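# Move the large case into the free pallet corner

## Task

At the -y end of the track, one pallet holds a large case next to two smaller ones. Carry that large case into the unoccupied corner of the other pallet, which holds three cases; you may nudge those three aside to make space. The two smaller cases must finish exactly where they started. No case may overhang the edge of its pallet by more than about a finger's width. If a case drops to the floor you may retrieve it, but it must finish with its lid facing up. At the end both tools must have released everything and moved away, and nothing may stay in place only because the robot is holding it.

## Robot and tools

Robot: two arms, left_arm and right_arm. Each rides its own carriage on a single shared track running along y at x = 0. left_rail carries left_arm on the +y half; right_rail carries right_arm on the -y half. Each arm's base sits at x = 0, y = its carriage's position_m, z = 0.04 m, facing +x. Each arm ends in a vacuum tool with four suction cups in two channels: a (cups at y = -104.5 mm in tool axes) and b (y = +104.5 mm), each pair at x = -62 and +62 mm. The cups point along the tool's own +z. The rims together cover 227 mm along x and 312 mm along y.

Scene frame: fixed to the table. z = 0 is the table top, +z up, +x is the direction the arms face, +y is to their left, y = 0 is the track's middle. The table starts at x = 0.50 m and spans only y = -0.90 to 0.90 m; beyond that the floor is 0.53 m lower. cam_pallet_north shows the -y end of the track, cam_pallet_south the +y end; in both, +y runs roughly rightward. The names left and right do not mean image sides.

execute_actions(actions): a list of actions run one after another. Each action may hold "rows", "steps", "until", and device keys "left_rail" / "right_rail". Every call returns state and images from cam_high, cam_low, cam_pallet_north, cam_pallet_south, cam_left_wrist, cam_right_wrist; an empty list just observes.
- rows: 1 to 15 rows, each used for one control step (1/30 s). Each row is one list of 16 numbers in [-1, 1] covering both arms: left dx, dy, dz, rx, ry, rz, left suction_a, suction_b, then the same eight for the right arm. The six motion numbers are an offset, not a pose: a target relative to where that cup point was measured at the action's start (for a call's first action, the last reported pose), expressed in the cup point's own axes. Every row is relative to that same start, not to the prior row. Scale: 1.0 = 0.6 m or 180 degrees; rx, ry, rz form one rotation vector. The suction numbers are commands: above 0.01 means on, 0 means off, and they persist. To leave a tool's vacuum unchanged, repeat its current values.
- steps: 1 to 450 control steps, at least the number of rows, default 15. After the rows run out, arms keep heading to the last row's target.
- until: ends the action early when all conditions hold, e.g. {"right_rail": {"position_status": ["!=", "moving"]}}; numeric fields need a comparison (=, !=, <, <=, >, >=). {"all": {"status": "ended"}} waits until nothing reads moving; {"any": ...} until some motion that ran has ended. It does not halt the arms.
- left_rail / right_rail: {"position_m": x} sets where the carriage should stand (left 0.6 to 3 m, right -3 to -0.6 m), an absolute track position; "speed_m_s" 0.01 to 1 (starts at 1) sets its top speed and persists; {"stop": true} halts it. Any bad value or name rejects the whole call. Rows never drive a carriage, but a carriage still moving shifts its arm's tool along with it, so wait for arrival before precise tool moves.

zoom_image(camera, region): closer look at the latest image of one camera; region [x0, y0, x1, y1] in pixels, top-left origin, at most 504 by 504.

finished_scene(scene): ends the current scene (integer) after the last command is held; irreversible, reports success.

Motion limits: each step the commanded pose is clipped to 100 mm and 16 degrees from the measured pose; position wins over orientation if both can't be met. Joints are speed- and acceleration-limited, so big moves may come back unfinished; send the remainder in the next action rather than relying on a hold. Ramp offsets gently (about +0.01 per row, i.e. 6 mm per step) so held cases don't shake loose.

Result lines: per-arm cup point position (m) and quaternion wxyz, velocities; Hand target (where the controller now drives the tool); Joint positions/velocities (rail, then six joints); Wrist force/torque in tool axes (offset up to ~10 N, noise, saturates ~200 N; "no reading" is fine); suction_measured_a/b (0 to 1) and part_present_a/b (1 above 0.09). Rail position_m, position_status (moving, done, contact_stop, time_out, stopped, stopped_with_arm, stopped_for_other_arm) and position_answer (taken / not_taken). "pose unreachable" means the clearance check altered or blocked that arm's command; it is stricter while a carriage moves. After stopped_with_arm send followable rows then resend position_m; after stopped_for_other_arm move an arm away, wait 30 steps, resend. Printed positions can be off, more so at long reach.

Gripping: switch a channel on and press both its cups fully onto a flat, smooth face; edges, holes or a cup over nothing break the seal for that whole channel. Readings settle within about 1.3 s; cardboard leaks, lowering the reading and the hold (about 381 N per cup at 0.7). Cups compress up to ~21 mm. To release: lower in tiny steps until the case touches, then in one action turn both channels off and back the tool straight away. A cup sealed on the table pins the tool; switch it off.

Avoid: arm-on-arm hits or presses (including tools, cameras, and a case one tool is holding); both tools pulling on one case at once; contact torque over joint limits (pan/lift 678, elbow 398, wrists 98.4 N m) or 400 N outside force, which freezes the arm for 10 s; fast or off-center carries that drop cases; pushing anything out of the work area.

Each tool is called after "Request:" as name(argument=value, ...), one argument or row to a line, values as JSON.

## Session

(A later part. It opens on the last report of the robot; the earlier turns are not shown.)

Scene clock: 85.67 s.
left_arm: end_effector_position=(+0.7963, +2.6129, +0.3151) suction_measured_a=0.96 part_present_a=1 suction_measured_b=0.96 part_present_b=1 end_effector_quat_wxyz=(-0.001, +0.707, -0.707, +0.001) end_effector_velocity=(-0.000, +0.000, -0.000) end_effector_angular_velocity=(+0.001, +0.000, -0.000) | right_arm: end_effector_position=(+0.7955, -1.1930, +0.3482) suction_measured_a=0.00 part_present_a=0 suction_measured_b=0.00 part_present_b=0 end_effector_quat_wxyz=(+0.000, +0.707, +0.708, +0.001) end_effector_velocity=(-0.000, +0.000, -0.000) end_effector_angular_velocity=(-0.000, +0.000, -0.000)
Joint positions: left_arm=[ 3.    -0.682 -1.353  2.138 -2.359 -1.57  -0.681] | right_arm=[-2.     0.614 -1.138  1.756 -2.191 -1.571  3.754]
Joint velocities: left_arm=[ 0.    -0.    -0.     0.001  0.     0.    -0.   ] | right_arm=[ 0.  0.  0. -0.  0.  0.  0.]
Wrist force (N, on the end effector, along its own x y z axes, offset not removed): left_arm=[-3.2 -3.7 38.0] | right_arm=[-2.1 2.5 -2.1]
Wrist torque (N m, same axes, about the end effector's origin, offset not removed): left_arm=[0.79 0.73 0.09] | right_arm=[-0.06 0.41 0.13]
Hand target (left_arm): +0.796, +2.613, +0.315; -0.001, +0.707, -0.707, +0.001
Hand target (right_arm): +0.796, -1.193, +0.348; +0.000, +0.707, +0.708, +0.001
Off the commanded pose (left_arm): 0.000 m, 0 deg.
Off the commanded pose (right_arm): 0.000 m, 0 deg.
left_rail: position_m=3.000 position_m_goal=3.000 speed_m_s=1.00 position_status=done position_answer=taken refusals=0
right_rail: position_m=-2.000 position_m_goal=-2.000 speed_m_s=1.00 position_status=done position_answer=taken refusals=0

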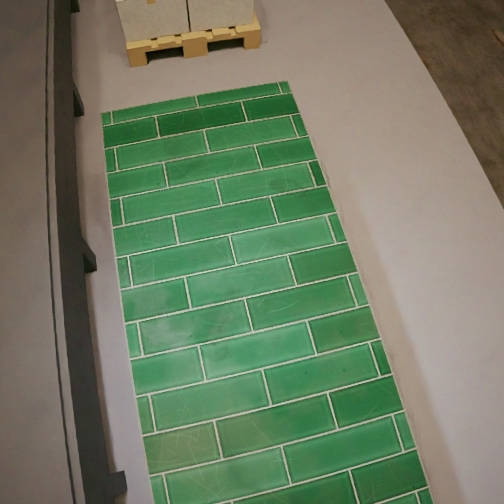

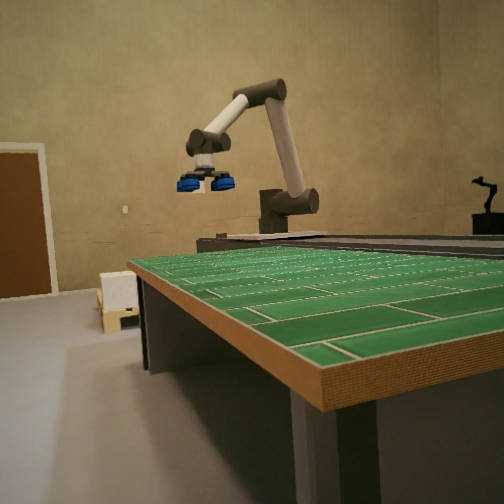

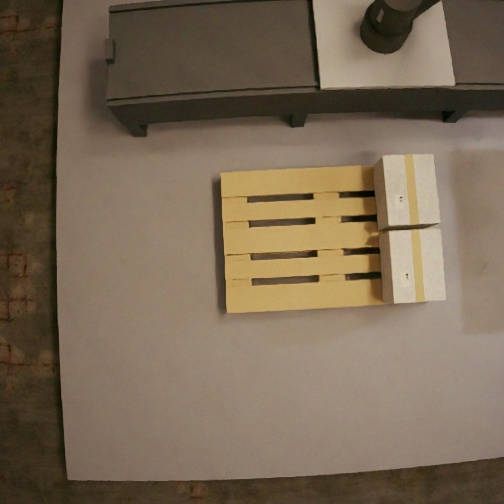

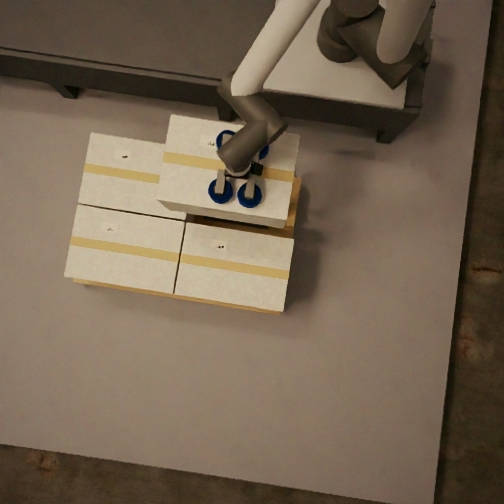

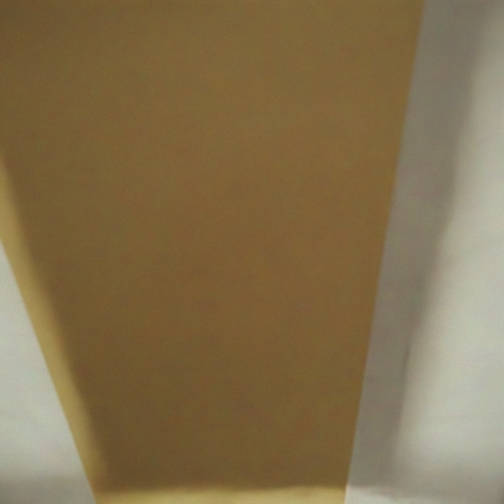

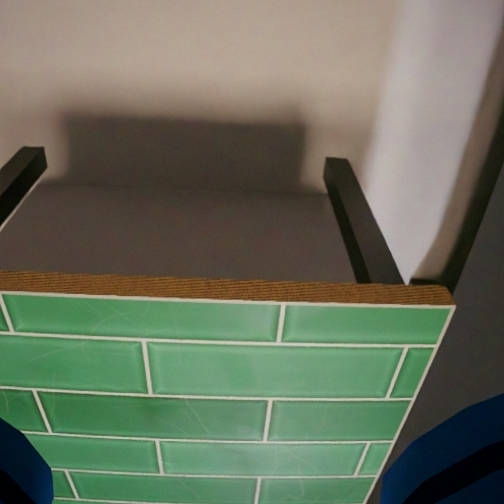

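Request:
execute_actions(
  actions=[
    {"rows": [[-0.0127,-0.001,0.0103,0,0,0,1,1, 0,0,0,0,0,0,0,0],[-0.0317,-0.0025,0.0258,0,0,0,1,1, 0,0,0,0,0,0,0,0],[-0.057,-0.0045,0.0465,0,0,0,1,1, 0,0,0,0,0,0,0,0],[-0.0887,-0.007,0.0723,0,0,0,1,1, 0,0,0,0,0,0,0,0],[-0.1267,-0.01,0.1033,0,0,0,1,1, 0,0,0,0,0,0,0,0]], "steps": 5},
  ],
)

Scene clock: 86.93 s.
left_arm: end_effector_position=(+0.7972, +2.6290, +0.3019) suction_measured_a=0.96 part_present_a=1 suction_measured_b=0.96 part_present_b=1 end_effector_quat_wxyz=(-0.000, +0.707, -0.707, +0.001) end_effector_velocity=(+0.006, +0.281, -0.230) end_effector_angular_velocity=(+0.022, +0.027, +0.004) | right_arm: end_effector_position=(+0.7955, -1.1930, +0.3482) suction_measured_a=0.00 part_present_a=0 suction_measured_b=0.00 part_present_b=0 end_effector_quat_wxyz=(+0.000, +0.707, +0.708, +0.001) end_effector_velocity=(-0.000, -0.000, +0.000) end_effector_angular_velocity=(+0.000, -0.000, -0.000)
Joint positions: left_arm=[ 3.    -0.666 -1.346  2.154 -2.381 -1.57  -0.666] | right_arm=[-2.     0.614 -1.138  1.756 -2.191 -1.571  3.754]
Joint velocities: left_arm=[ 0.     0.262  0.123  0.274 -0.362 -0.     0.259] | right_arm=[ 0.  0. -0.  0.  0.  0.  0.]
Wrist force (N, on the end effector, along its own x y z axes, offset not removed): left_arm=[44.3 -9.5 -2.1] | right_arm=[1.7 -0.3 5.6]
Wrist torque (N m, same axes, about the end effector's origin, offset not removed): left_arm=[1.14 5.17 -0.03] | right_arm=[-0.24 -0.13 0.09]
Hand target (left_arm): +0.797, +2.687, +0.257; -0.001, +0.708, -0.706, -0.001
Hand target (right_arm): +0.796, -1.193, +0.348; +0.000, +0.707, +0.708, +0.001
Off the commanded pose (left_arm): 0.077 m, 0 deg.
Off the commanded pose (right_arm): 0.000 m, 0 deg.
left_rail: position_m=3.000 position_m_goal=3.000 speed_m_s=1.00 position_status=done position_answer=taken refusals=0
right_rail: position_m=-2.000 position_m_goal=-2.000 speed_m_s=1.00 position_status=done position_answer=taken refusals=0

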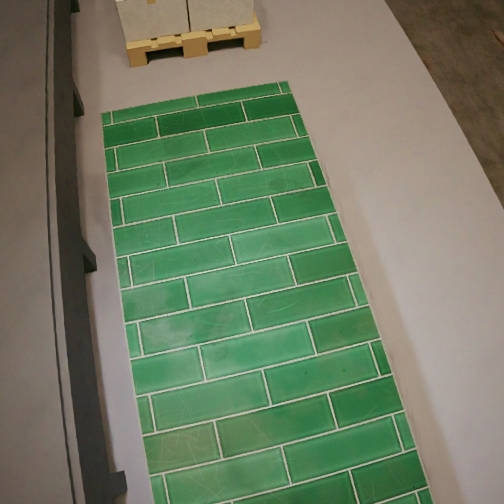

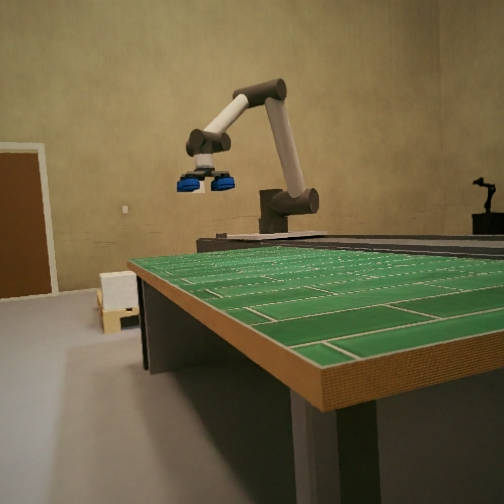

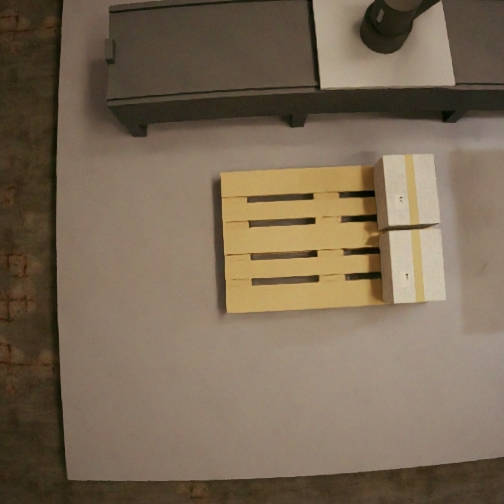

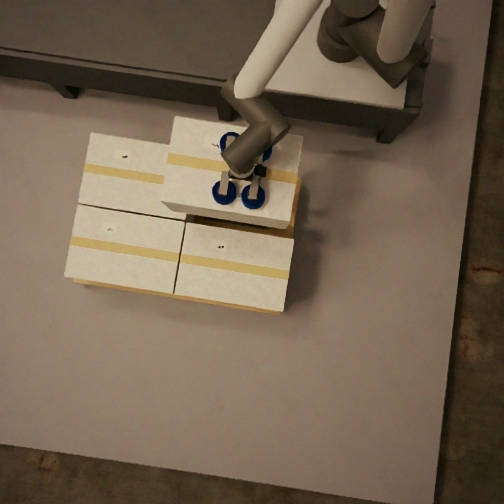

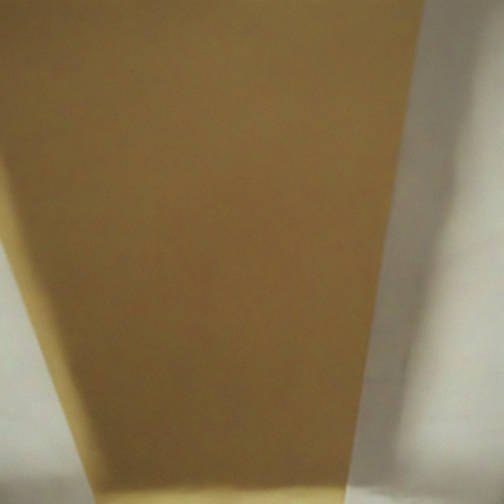

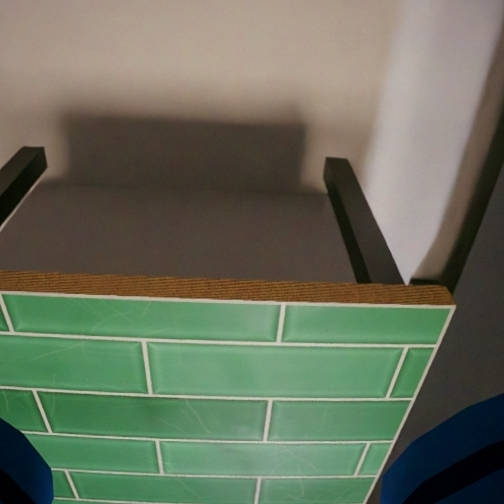

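Request:
execute_actions(
  actions=[],
)

Scene clock: 87.13 s.
left_arm: end_effector_position=(+0.7968, +2.6796, +0.2624) suction_measured_a=0.96 part_present_a=1 suction_measured_b=0.96 part_present_b=1 end_effector_quat_wxyz=(-0.001, +0.708, -0.707, -0.002) end_effector_velocity=(+0.004, +0.083, -0.058) end_effector_angular_velocity=(-0.007, -0.010, +0.006) | right_arm: end_effector_position=(+0.7955, -1.1930, +0.3482) suction_measured_a=0.00 part_present_a=0 suction_measured_b=0.00 part_present_b=0 end_effector_quat_wxyz=(+0.000, +0.707, +0.708, +0.001) end_effector_velocity=(-0.000, +0.000, +0.000) end_effector_angular_velocity=(+0.000, -0.000, +0.000)
Joint positions: left_arm=[ 3.    -0.619 -1.323  2.202 -2.447 -1.569 -0.621] | right_arm=[-2.     0.614 -1.138  1.756 -2.191 -1.571  3.754]
Joint velocities: left_arm=[ 0.     0.084  0.037  0.075 -0.125  0.     0.078] | right_arm=[ 0.  0. -0. -0.  0. -0. -0.]
Wrist force (N, on the end effector, along its own x y z axes, offset not removed): left_arm=[-13.7 -17.7 43.3] | right_arm=[-1.1 0.6 -6.8]
Wrist torque (N m, same axes, about the end effector's origin, offset not removed): left_arm=[2.95 0.89 0.06] | right_arm=[-0.64 0.23 -0.22]
Hand target (left_arm): +0.797, +2.687, +0.257; -0.001, +0.708, -0.706, -0.001
Hand target (right_arm): +0.796, -1.193, +0.348; +0.000, +0.707, +0.708, +0.001
Off the commanded pose (left_arm): 0.014 m, 0 deg.
Off the commanded pose (right_arm): 0.000 m, 0 deg.
left_rail: position_m=3.000 position_m_goal=3.000 speed_m_s=1.00 position_status=done position_answer=taken refusals=0
right_rail: position_m=-2.000 position_m_goal=-2.000 speed_m_s=1.00 position_status=done position_answer=taken refusals=0

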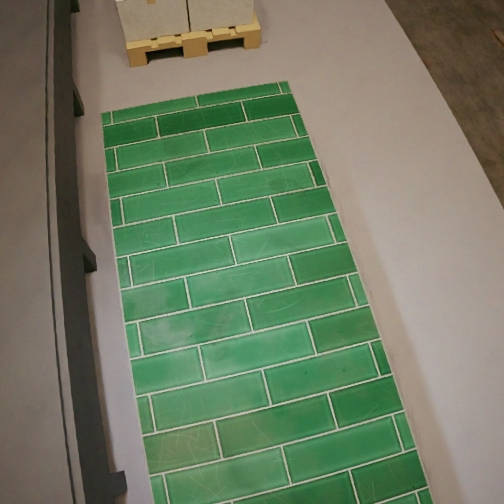

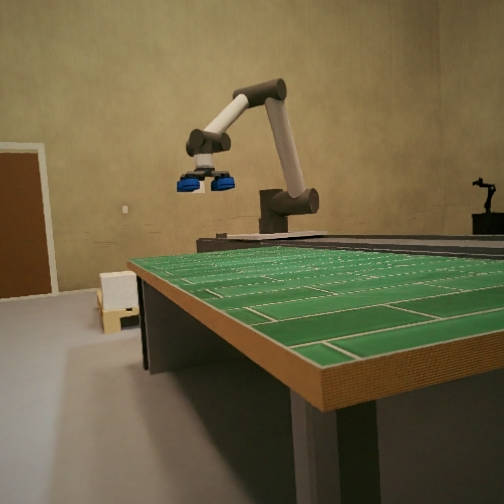

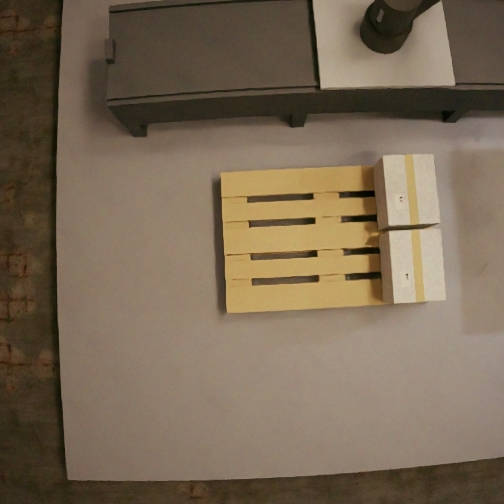

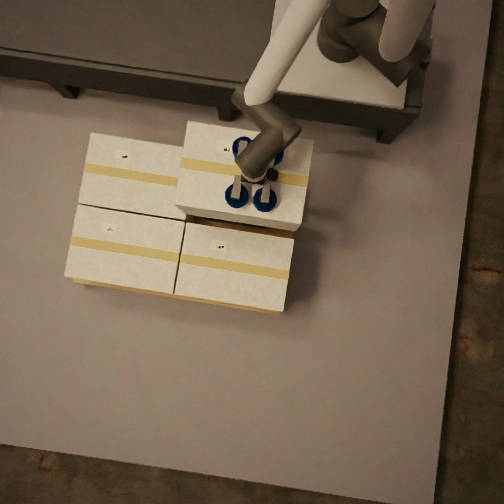

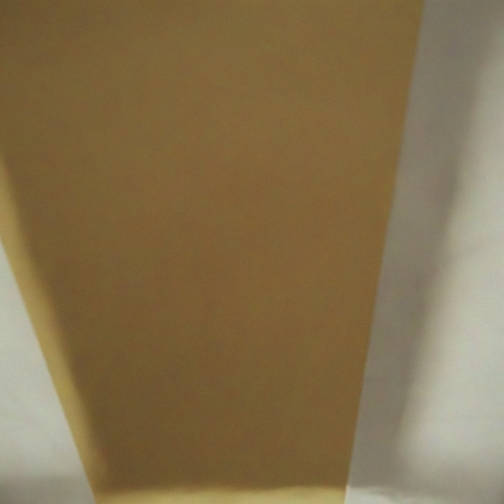

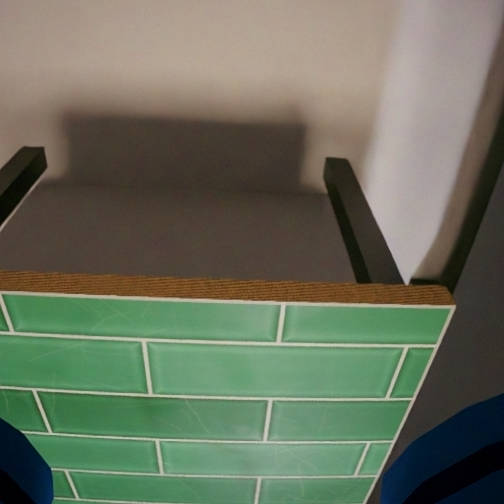

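Request:
execute_actions(
  actions=[],
)

Scene clock: 87.63 s.
left_arm: end_effector_position=(+0.7965, +2.6870, +0.2571) suction_measured_a=0.96 part_present_a=1 suction_measured_b=0.96 part_present_b=1 end_effector_quat_wxyz=(-0.001, +0.708, -0.707, -0.001) end_effector_velocity=(-0.000, +0.001, -0.000) end_effector_angular_velocity=(+0.000, +0.000, +0.000) | right_arm: end_effector_position=(+0.7955, -1.1930, +0.3482) suction_measured_a=0.00 part_present_a=0 suction_measured_b=0.00 part_present_b=0 end_effector_quat_wxyz=(+0.000, +0.707, +0.708, +0.001) end_effector_velocity=(+0.000, -0.000, -0.000) end_effector_angular_velocity=(-0.000, +0.000, -0.000)
Joint positions: left_arm=[ 3.    -0.612 -1.32   2.209 -2.457 -1.569 -0.614] | right_arm=[-2.     0.614 -1.138  1.756 -2.191 -1.571  3.754]
Joint velocities: left_arm=[ 0.     0.     0.     0.001 -0.    -0.     0.   ] | right_arm=[ 0. -0.  0. -0.  0.  0. -0.]
Wrist force (N, on the end effector, along its own x y z axes, offset not removed): left_arm=[-4.3 -1.8 35.2] | right_arm=[1.4 4.8 1.8]
Wrist torque (N m, same axes, about the end effector's origin, offset not removed): left_arm=[1.12 0.73 0.11] | right_arm=[-0.05 -0.04 0.22]
Hand target (left_arm): +0.797, +2.687, +0.257; -0.001, +0.708, -0.706, -0.001
Hand target (right_arm): +0.796, -1.193, +0.348; +0.000, +0.707, +0.708, +0.001
Off the commanded pose (left_arm): 0.007 m, 0 deg.
Off the commanded pose (right_arm): 0.000 m, 0 deg.
left_rail: position_m=3.000 position_m_goal=3.000 speed_m_s=1.00 position_status=done position_answer=taken refusals=0
right_rail: position_m=-2.000 position_m_goal=-2.000 speed_m_s=1.00 position_status=done position_answer=taken refusals=0

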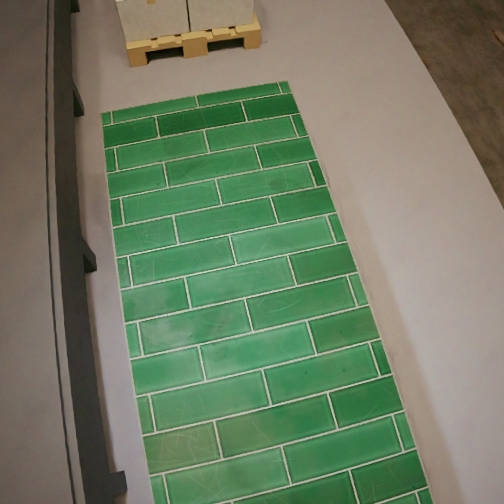

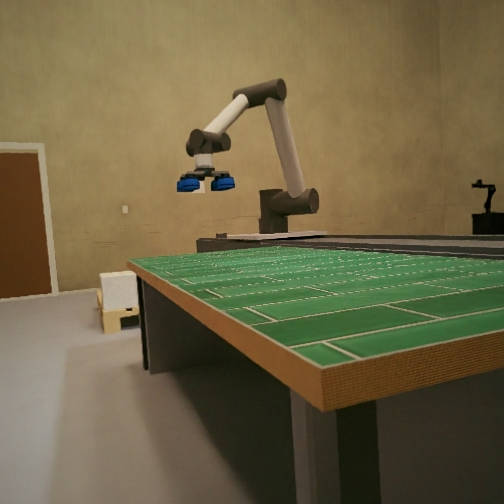

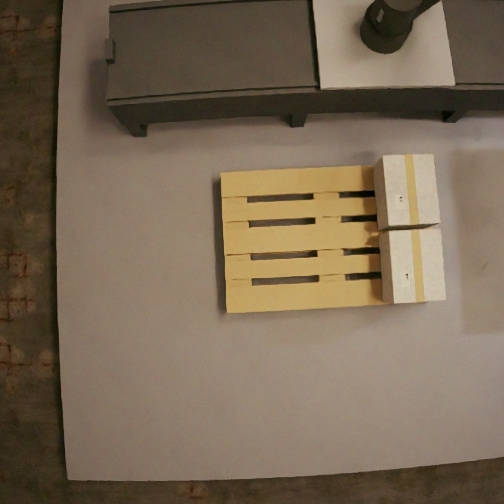

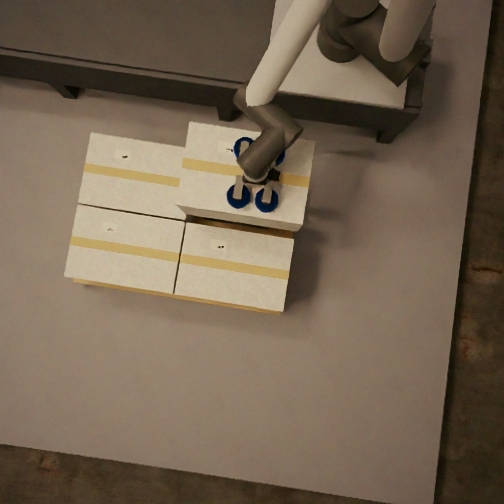

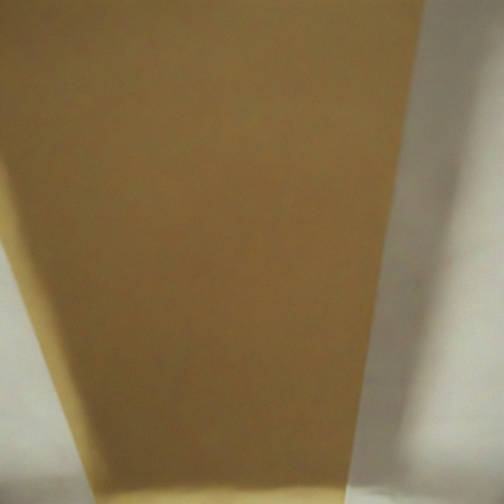

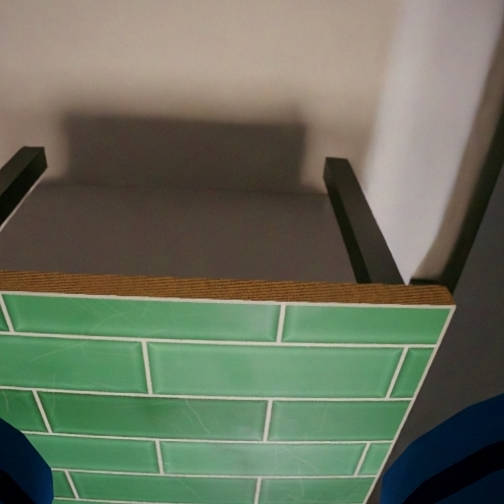

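Request:
execute_actions(
  actions=[
    {"rows": [[-0.0004,-0.001,0.012,0,0,0,1,1, 0,0,0,0,0,0,0,0],[-0.001,-0.003,0.033,0,0,0,1,1, 0,0,0,0,0,0,0,0],[-0.002,-0.006,0.063,0,0,0,1,1, 0,0,0,0,0,0,0,0],[-0.0033,-0.0092,0.1035,0,0,0,1,1, 0,0,0,0,0,0,0,0]], "steps": 4},
  ],
)

Scene clock: 89.80 s.
left_arm: end_effector_position=(+0.7973, +2.6875, +0.2485) suction_measured_a=0.96 part_present_a=1 suction_measured_b=0.96 part_present_b=1 end_effector_quat_wxyz=(-0.001, +0.708, -0.706, -0.001) end_effector_velocity=(+0.010, +0.013, -0.204) end_effector_angular_velocity=(+0.009, +0.012, -0.000) | right_arm: end_effector_position=(+0.7955, -1.1930, +0.3482) suction_measured_a=0.00 part_present_a=0 suction_measured_b=0.00 part_present_b=0 end_effector_quat_wxyz=(+0.000, +0.707, +0.708, +0.001) end_effector_velocity=(+0.000, -0.000, +0.000) end_effector_angular_velocity=(+0.000, +0.000, +0.000)
Joint positions: left_arm=[ 3.    -0.611 -1.31   2.213 -2.471 -1.569 -0.613] | right_arm=[-2.     0.614 -1.138  1.756 -2.191 -1.571  3.754]
Joint velocities: left_arm=[ 0.     0.02   0.237  0.092 -0.315 -0.     0.021] | right_arm=[ 0. -0. -0.  0.  0.  0. -0.]
Wrist force (N, on the end effector, along its own x y z axes, offset not removed): left_arm=[1.6 -3.2 -16.5] | right_arm=[-5.9 3.2 5.0]
Wrist torque (N m, same axes, about the end effector's origin, offset not removed): left_arm=[1.27 2.32 -0.05] | right_arm=[0.02 0.69 0.22]
Hand target (left_arm): +0.798, +2.691, +0.198; -0.000, +0.708, -0.706, -0.003
Hand target (right_arm): +0.796, -1.193, +0.348; +0.000, +0.707, +0.708, +0.001
Off the commanded pose (left_arm): 0.054 m, 0 deg.
Off the commanded pose (right_arm): 0.000 m, 0 deg.
left_rail: position_m=3.000 position_m_goal=3.000 speed_m_s=1.00 position_status=done position_answer=taken refusals=0
right_rail: position_m=-2.000 position_m_goal=-2.000 speed_m_s=1.00 position_status=done position_answer=taken refusals=0

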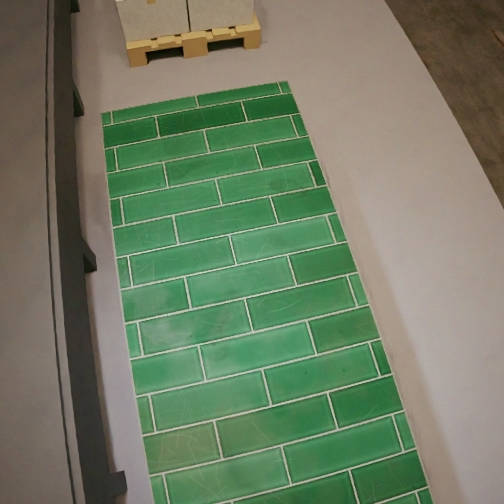

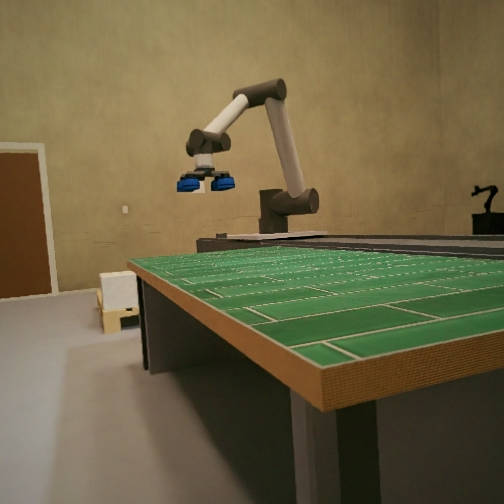

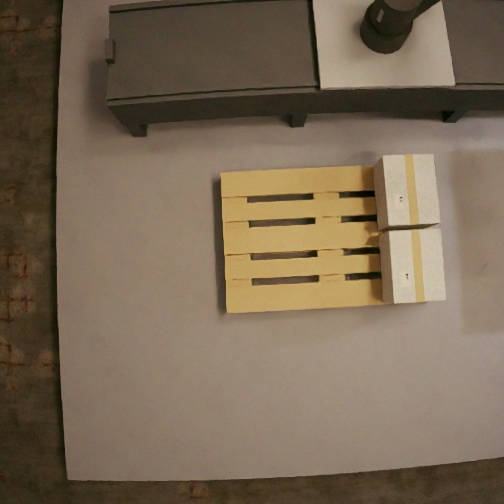

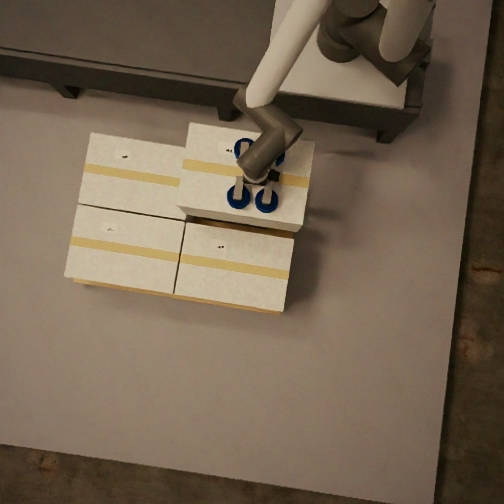

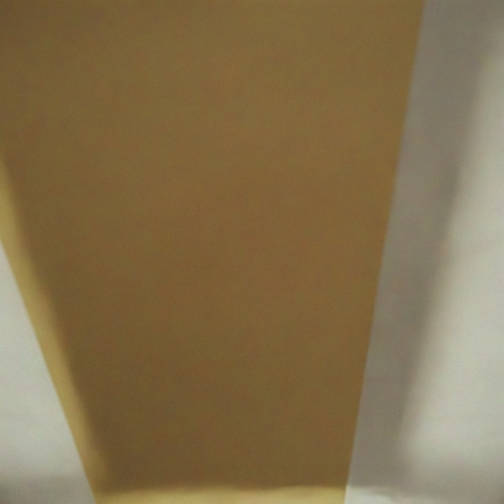

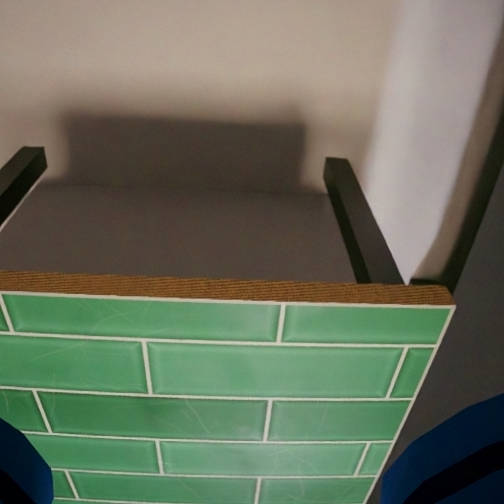

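Request:
execute_actions(
  actions=[],
)

Request:
zoom_image(
  camera="cam_pallet_south",
  region=[170, 110, 330, 260],
)

Scene clock: 90.47 s.
left_arm: end_effector_position=(+0.7983, +2.6912, +0.1983) suction_measured_a=0.96 part_present_a=1 suction_measured_b=0.96 part_present_b=1 end_effector_quat_wxyz=(-0.000, +0.708, -0.706, -0.003) end_effector_velocity=(-0.000, -0.000, -0.000) end_effector_angular_velocity=(-0.000, +0.000, -0.000) | right_arm: end_effector_position=(+0.7955, -1.1930, +0.3482) suction_measured_a=0.00 part_present_a=0 suction_measured_b=0.00 part_present_b=0 end_effector_quat_wxyz=(+0.000, +0.707, +0.708, +0.001) end_effector_velocity=(+0.000, -0.000, -0.000) end_effector_angular_velocity=(-0.000, +0.000, +0.000)
Joint positions: left_arm=[ 3.    -0.607 -1.251  2.235 -2.549 -1.569 -0.609] | right_arm=[-2.     0.614 -1.138  1.756 -2.191 -1.571  3.754]
Joint velocities: left_arm=[ 0.     0.     0.     0.    -0.001 -0.     0.   ] | right_arm=[ 0. -0.  0. -0.  0.  0. -0.]
Wrist force (N, on the end effector, along its own x y z axes, offset not removed): left_arm=[-5.7 -1.4 37.4] | right_arm=[-4.2 1.5 0.3]
Wrist torque (N m, same axes, about the end effector's origin, offset not removed): left_arm=[1.12 1.11 0.03] | right_arm=[-0.55 0.75 0.10]
Hand target (left_arm): +0.798, +2.691, +0.198; -0.000, +0.708, -0.706, -0.003
Hand target (right_arm): +0.796, -1.193, +0.348; +0.000, +0.707, +0.708, +0.001
Off the commanded pose (left_arm): 0.005 m, 0 deg.
Off the commanded pose (right_arm): 0.000 m, 0 deg.
left_rail: position_m=3.000 position_m_goal=3.000 speed_m_s=1.00 position_status=done position_answer=taken refusals=0
right_rail: position_m=-2.000 position_m_goal=-2.000 speed_m_s=1.00 position_status=done position_answer=taken refusals=0

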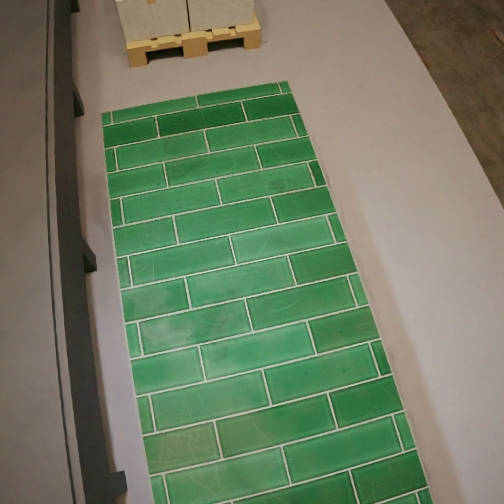

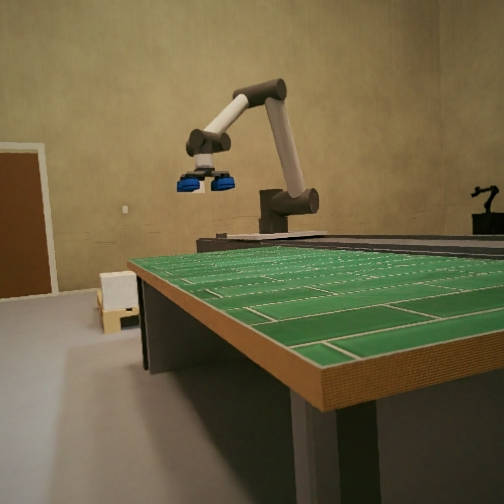

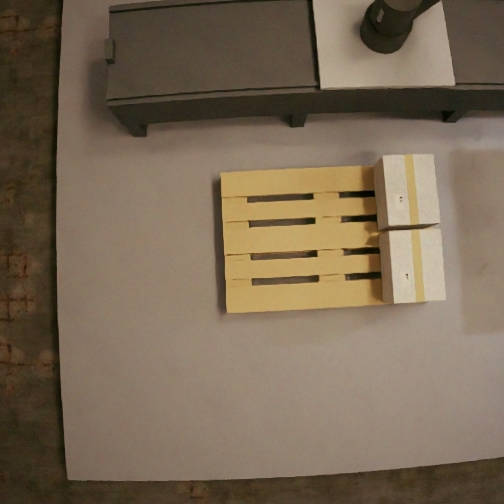

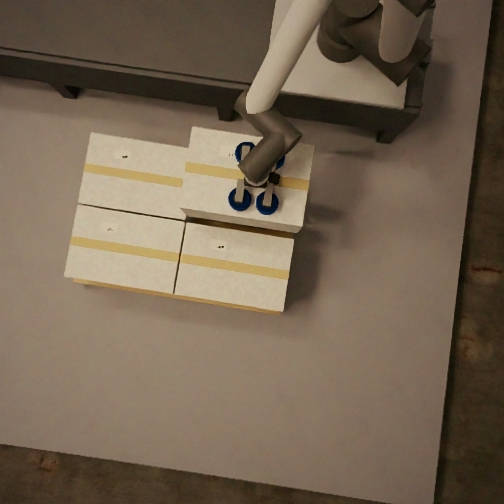

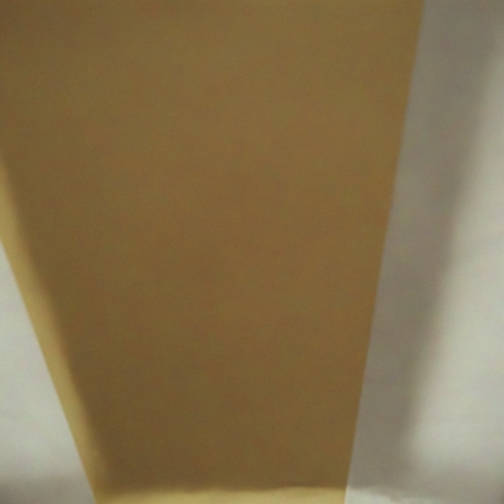

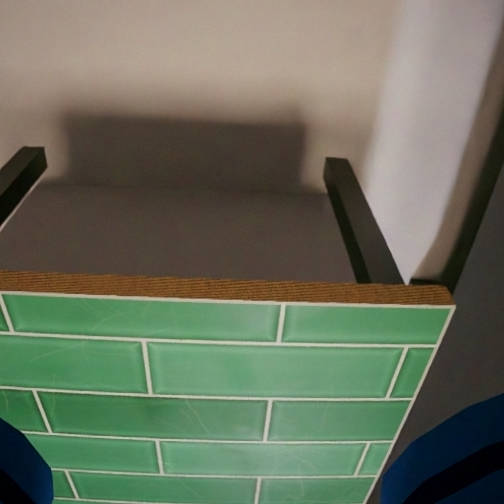

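Region (170, 110, 330, 260) of cam_pallet_south's 504x504 image, scaled by 3.150, with more detail than that image has; it fills the top 472 rows of this view, and the rest is white.

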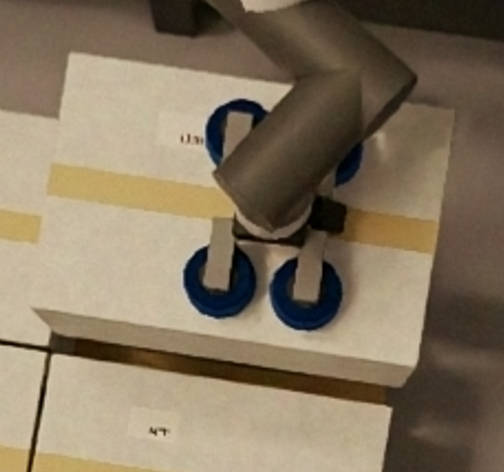

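Request:
zoom_image(
  camera="cam_pallet_south",
  region=[170, 190, 250, 250],
)

Request:
zoom_image(
  camera="cam_pallet_south",
  region=[240, 190, 320, 250],
)

Region (170, 190, 250, 250) of cam_pallet_south's 504x504 image, scaled by 6.300, with more detail than that image has; it fills the top 378 rows of this view, and the rest is white.

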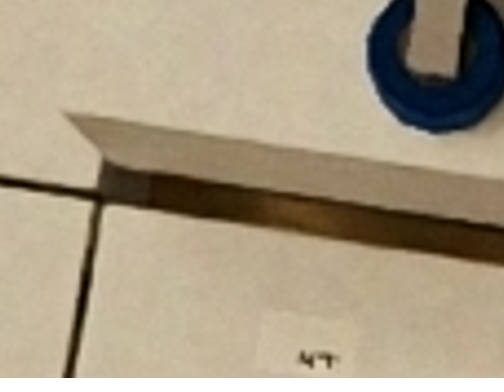

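Region (240, 190, 320, 250) of cam_pallet_south's 504x504 image, scaled by 6.300, with more detail than that image has; it fills the top 378 rows of this view, and the rest is white.

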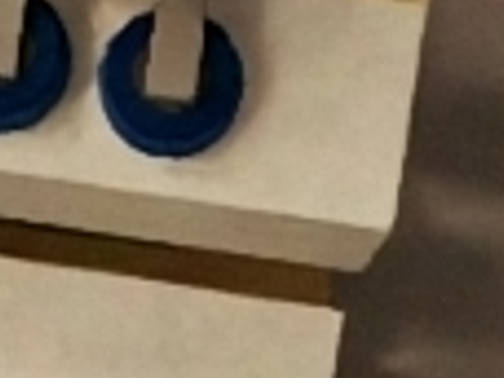

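Request:
execute_actions(
  actions=[
    {"rows": [[-0.003,-0.010,0.012,0.0005,0.0005,0.0012,1,1, 0,0,0,0,0,0,0,0],[-0.0083,-0.0283,0.0333,0.00134,0.00134,0.00333,1,1, 0,0,0,0,0,0,0,0]], "steps": 2},
  ],
)

Scene clock: 92.87 s.
left_arm: end_effector_position=(+0.7988, +2.6914, +0.1976) suction_measured_a=0.96 part_present_a=1 suction_measured_b=0.96 part_present_b=1 end_effector_quat_wxyz=(-0.000, +0.708, -0.707, -0.003) end_effector_velocity=(+0.032, +0.010, -0.038) end_effector_angular_velocity=(-0.017, -0.006, -0.022) | right_arm: end_effector_position=(+0.7955, -1.1930, +0.3482) suction_measured_a=0.00 part_present_a=0 suction_measured_b=0.00 part_present_b=0 end_effector_quat_wxyz=(+0.000, +0.707, +0.708, +0.001) end_effector_velocity=(-0.000, +0.000, +0.000) end_effector_angular_velocity=(+0.000, -0.000, +0.000)
Joint positions: left_arm=[ 3.    -0.606 -1.25   2.235 -2.55  -1.569 -0.608] | right_arm=[-2.     0.614 -1.138  1.756 -2.191 -1.571  3.754]
Joint velocities: left_arm=[ 0.     0.035  0.068 -0.015 -0.068 -0.01   0.058] | right_arm=[ 0.  0. -0.  0. -0.  0. -0.]
Wrist force (N, on the end effector, along its own x y z axes, offset not removed): left_arm=[-1.8 18.9 17.6] | right_arm=[1.5 2.9 2.2]
Wrist torque (N m, same axes, about the end effector's origin, offset not removed): left_arm=[-0.50 0.27 -0.20] | right_arm=[-0.20 -0.25 -0.13]
Hand target (left_arm): +0.814, +2.697, +0.179; -0.000, +0.704, -0.710, -0.000
Hand target (right_arm): +0.796, -1.193, +0.348; +0.000, +0.707, +0.708, +0.001
Off the commanded pose (left_arm): 0.026 m, 1 deg.
Off the commanded pose (right_arm): 0.000 m, 0 deg.
left_rail: position_m=3.000 position_m_goal=3.000 speed_m_s=1.00 position_status=done position_answer=taken refusals=0
right_rail: position_m=-2.000 position_m_goal=-2.000 speed_m_s=1.00 position_status=done position_answer=taken refusals=0

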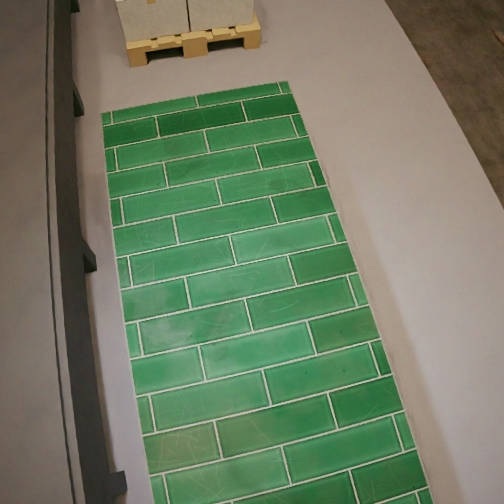

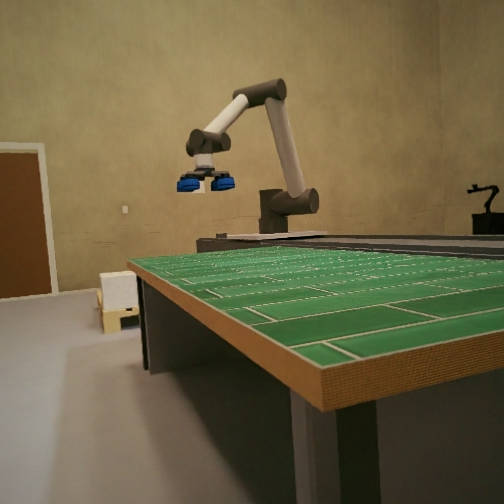

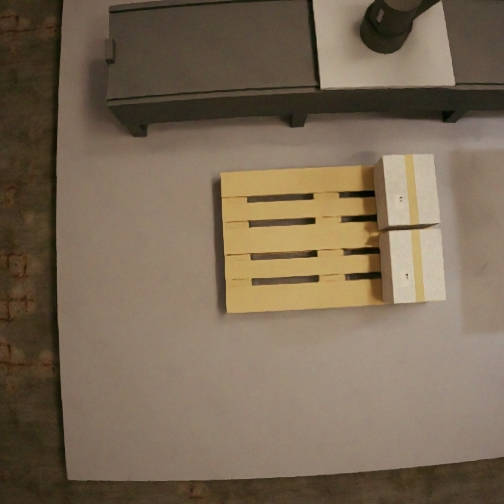

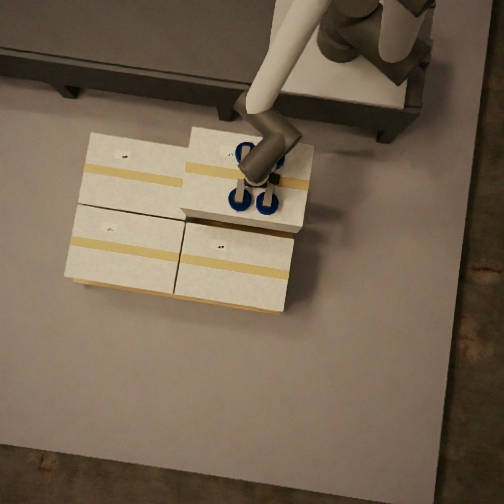

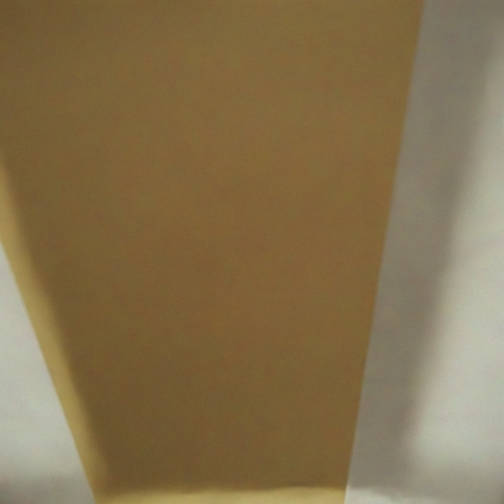

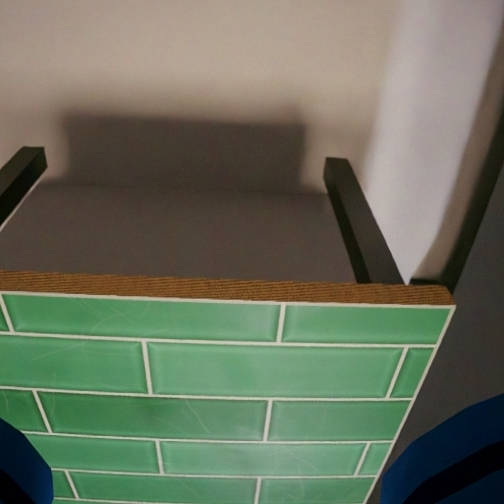

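Request:
execute_actions(
  actions=[],
)

Scene clock: 93.40 s.
left_arm: end_effector_position=(+0.8141, +2.6967, +0.1788) suction_measured_a=0.96 part_present_a=1 suction_measured_b=0.96 part_present_b=1 end_effector_quat_wxyz=(-0.000, +0.704, -0.710, -0.000) end_effector_velocity=(+0.001, +0.000, -0.001) end_effector_angular_velocity=(-0.000, -0.000, -0.001) | right_arm: end_effector_position=(+0.7955, -1.1930, +0.3482) suction_measured_a=0.00 part_present_a=0 suction_measured_b=0.00 part_present_b=0 end_effector_quat_wxyz=(+0.000, +0.707, +0.708, +0.001) end_effector_velocity=(+0.000, +0.000, -0.000) end_effector_angular_velocity=(-0.000, +0.000, -0.000)
Joint positions: left_arm=[ 3.    -0.59  -1.216  2.227 -2.581 -1.57  -0.582] | right_arm=[-2.     0.614 -1.138  1.756 -2.191 -1.571  3.754]
Joint velocities: left_arm=[ 0.     0.001  0.001 -0.    -0.001 -0.     0.001] | right_arm=[ 0. -0.  0. -0.  0.  0.  0.]
Wrist force (N, on the end effector, along its own x y z axes, offset not removed): left_arm=[-6.1 -1.5 36.4] | right_arm=[-2.6 5.5 -2.4]
Wrist torque (N m, same axes, about the end effector's origin, offset not removed): left_arm=[1.14 1.04 0.14] | right_arm=[0.27 0.65 0.21]
Hand target (left_arm): +0.814, +2.697, +0.179; -0.000, +0.704, -0.710, -0.000
Hand target (right_arm): +0.796, -1.193, +0.348; +0.000, +0.707, +0.708, +0.001
Off the commanded pose (left_arm): 0.001 m, 0 deg.
Off the commanded pose (right_arm): 0.000 m, 0 deg.
left_rail: position_m=3.000 position_m_goal=3.000 speed_m_s=1.00 position_status=done position_answer=taken refusals=0
right_rail: position_m=-2.000 position_m_goal=-2.000 speed_m_s=1.00 position_status=done position_answer=taken refusals=0

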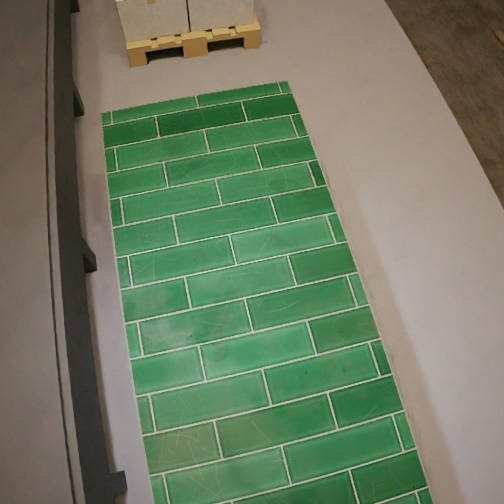

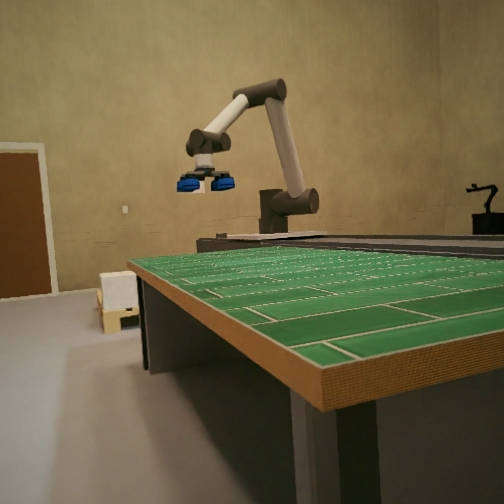

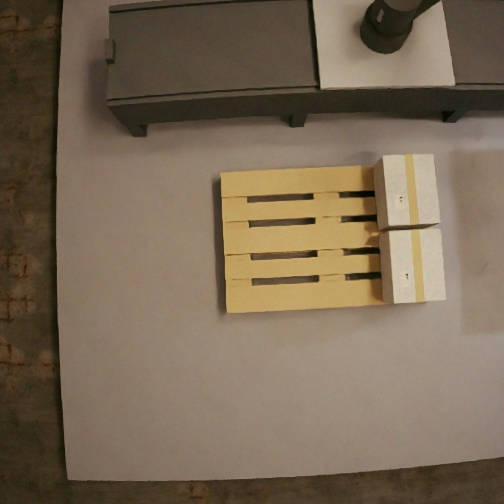

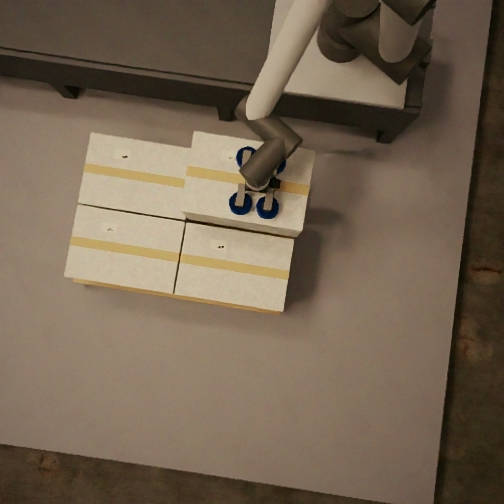

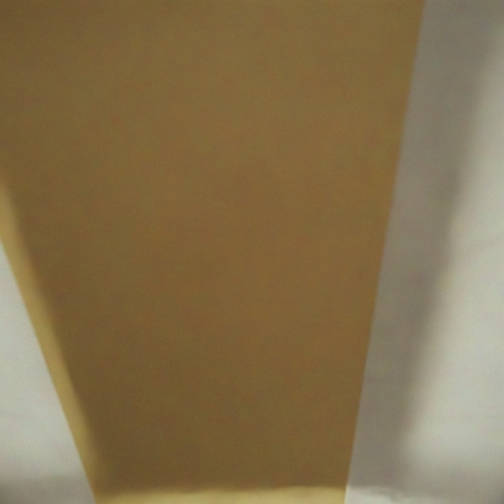

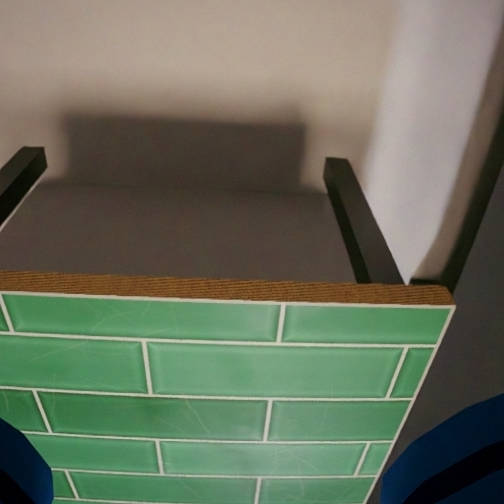

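Request:
zoom_image(
  camera="cam_pallet_south",
  region=[170, 190, 250, 250],
)

Request:
zoom_image(
  camera="cam_pallet_south",
  region=[240, 190, 320, 250],
)

Region (170, 190, 250, 250) of cam_pallet_south's 504x504 image, scaled by 6.300, with more detail than that image has; it fills the top 378 rows of this view, and the rest is white.

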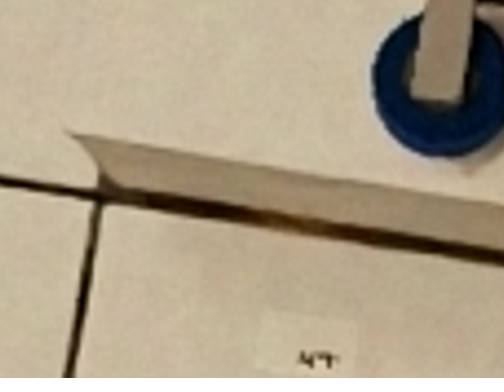

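Region (240, 190, 320, 250) of cam_pallet_south's 504x504 image, scaled by 6.300, with more detail than that image has; it fills the top 378 rows of this view, and the rest is white.

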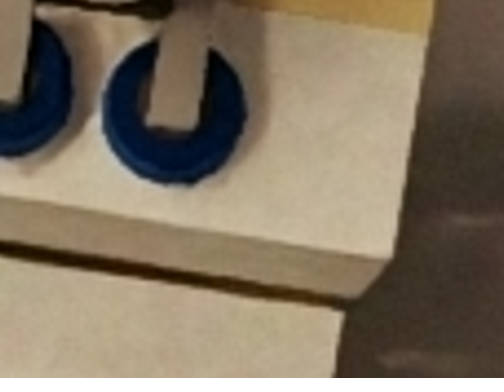

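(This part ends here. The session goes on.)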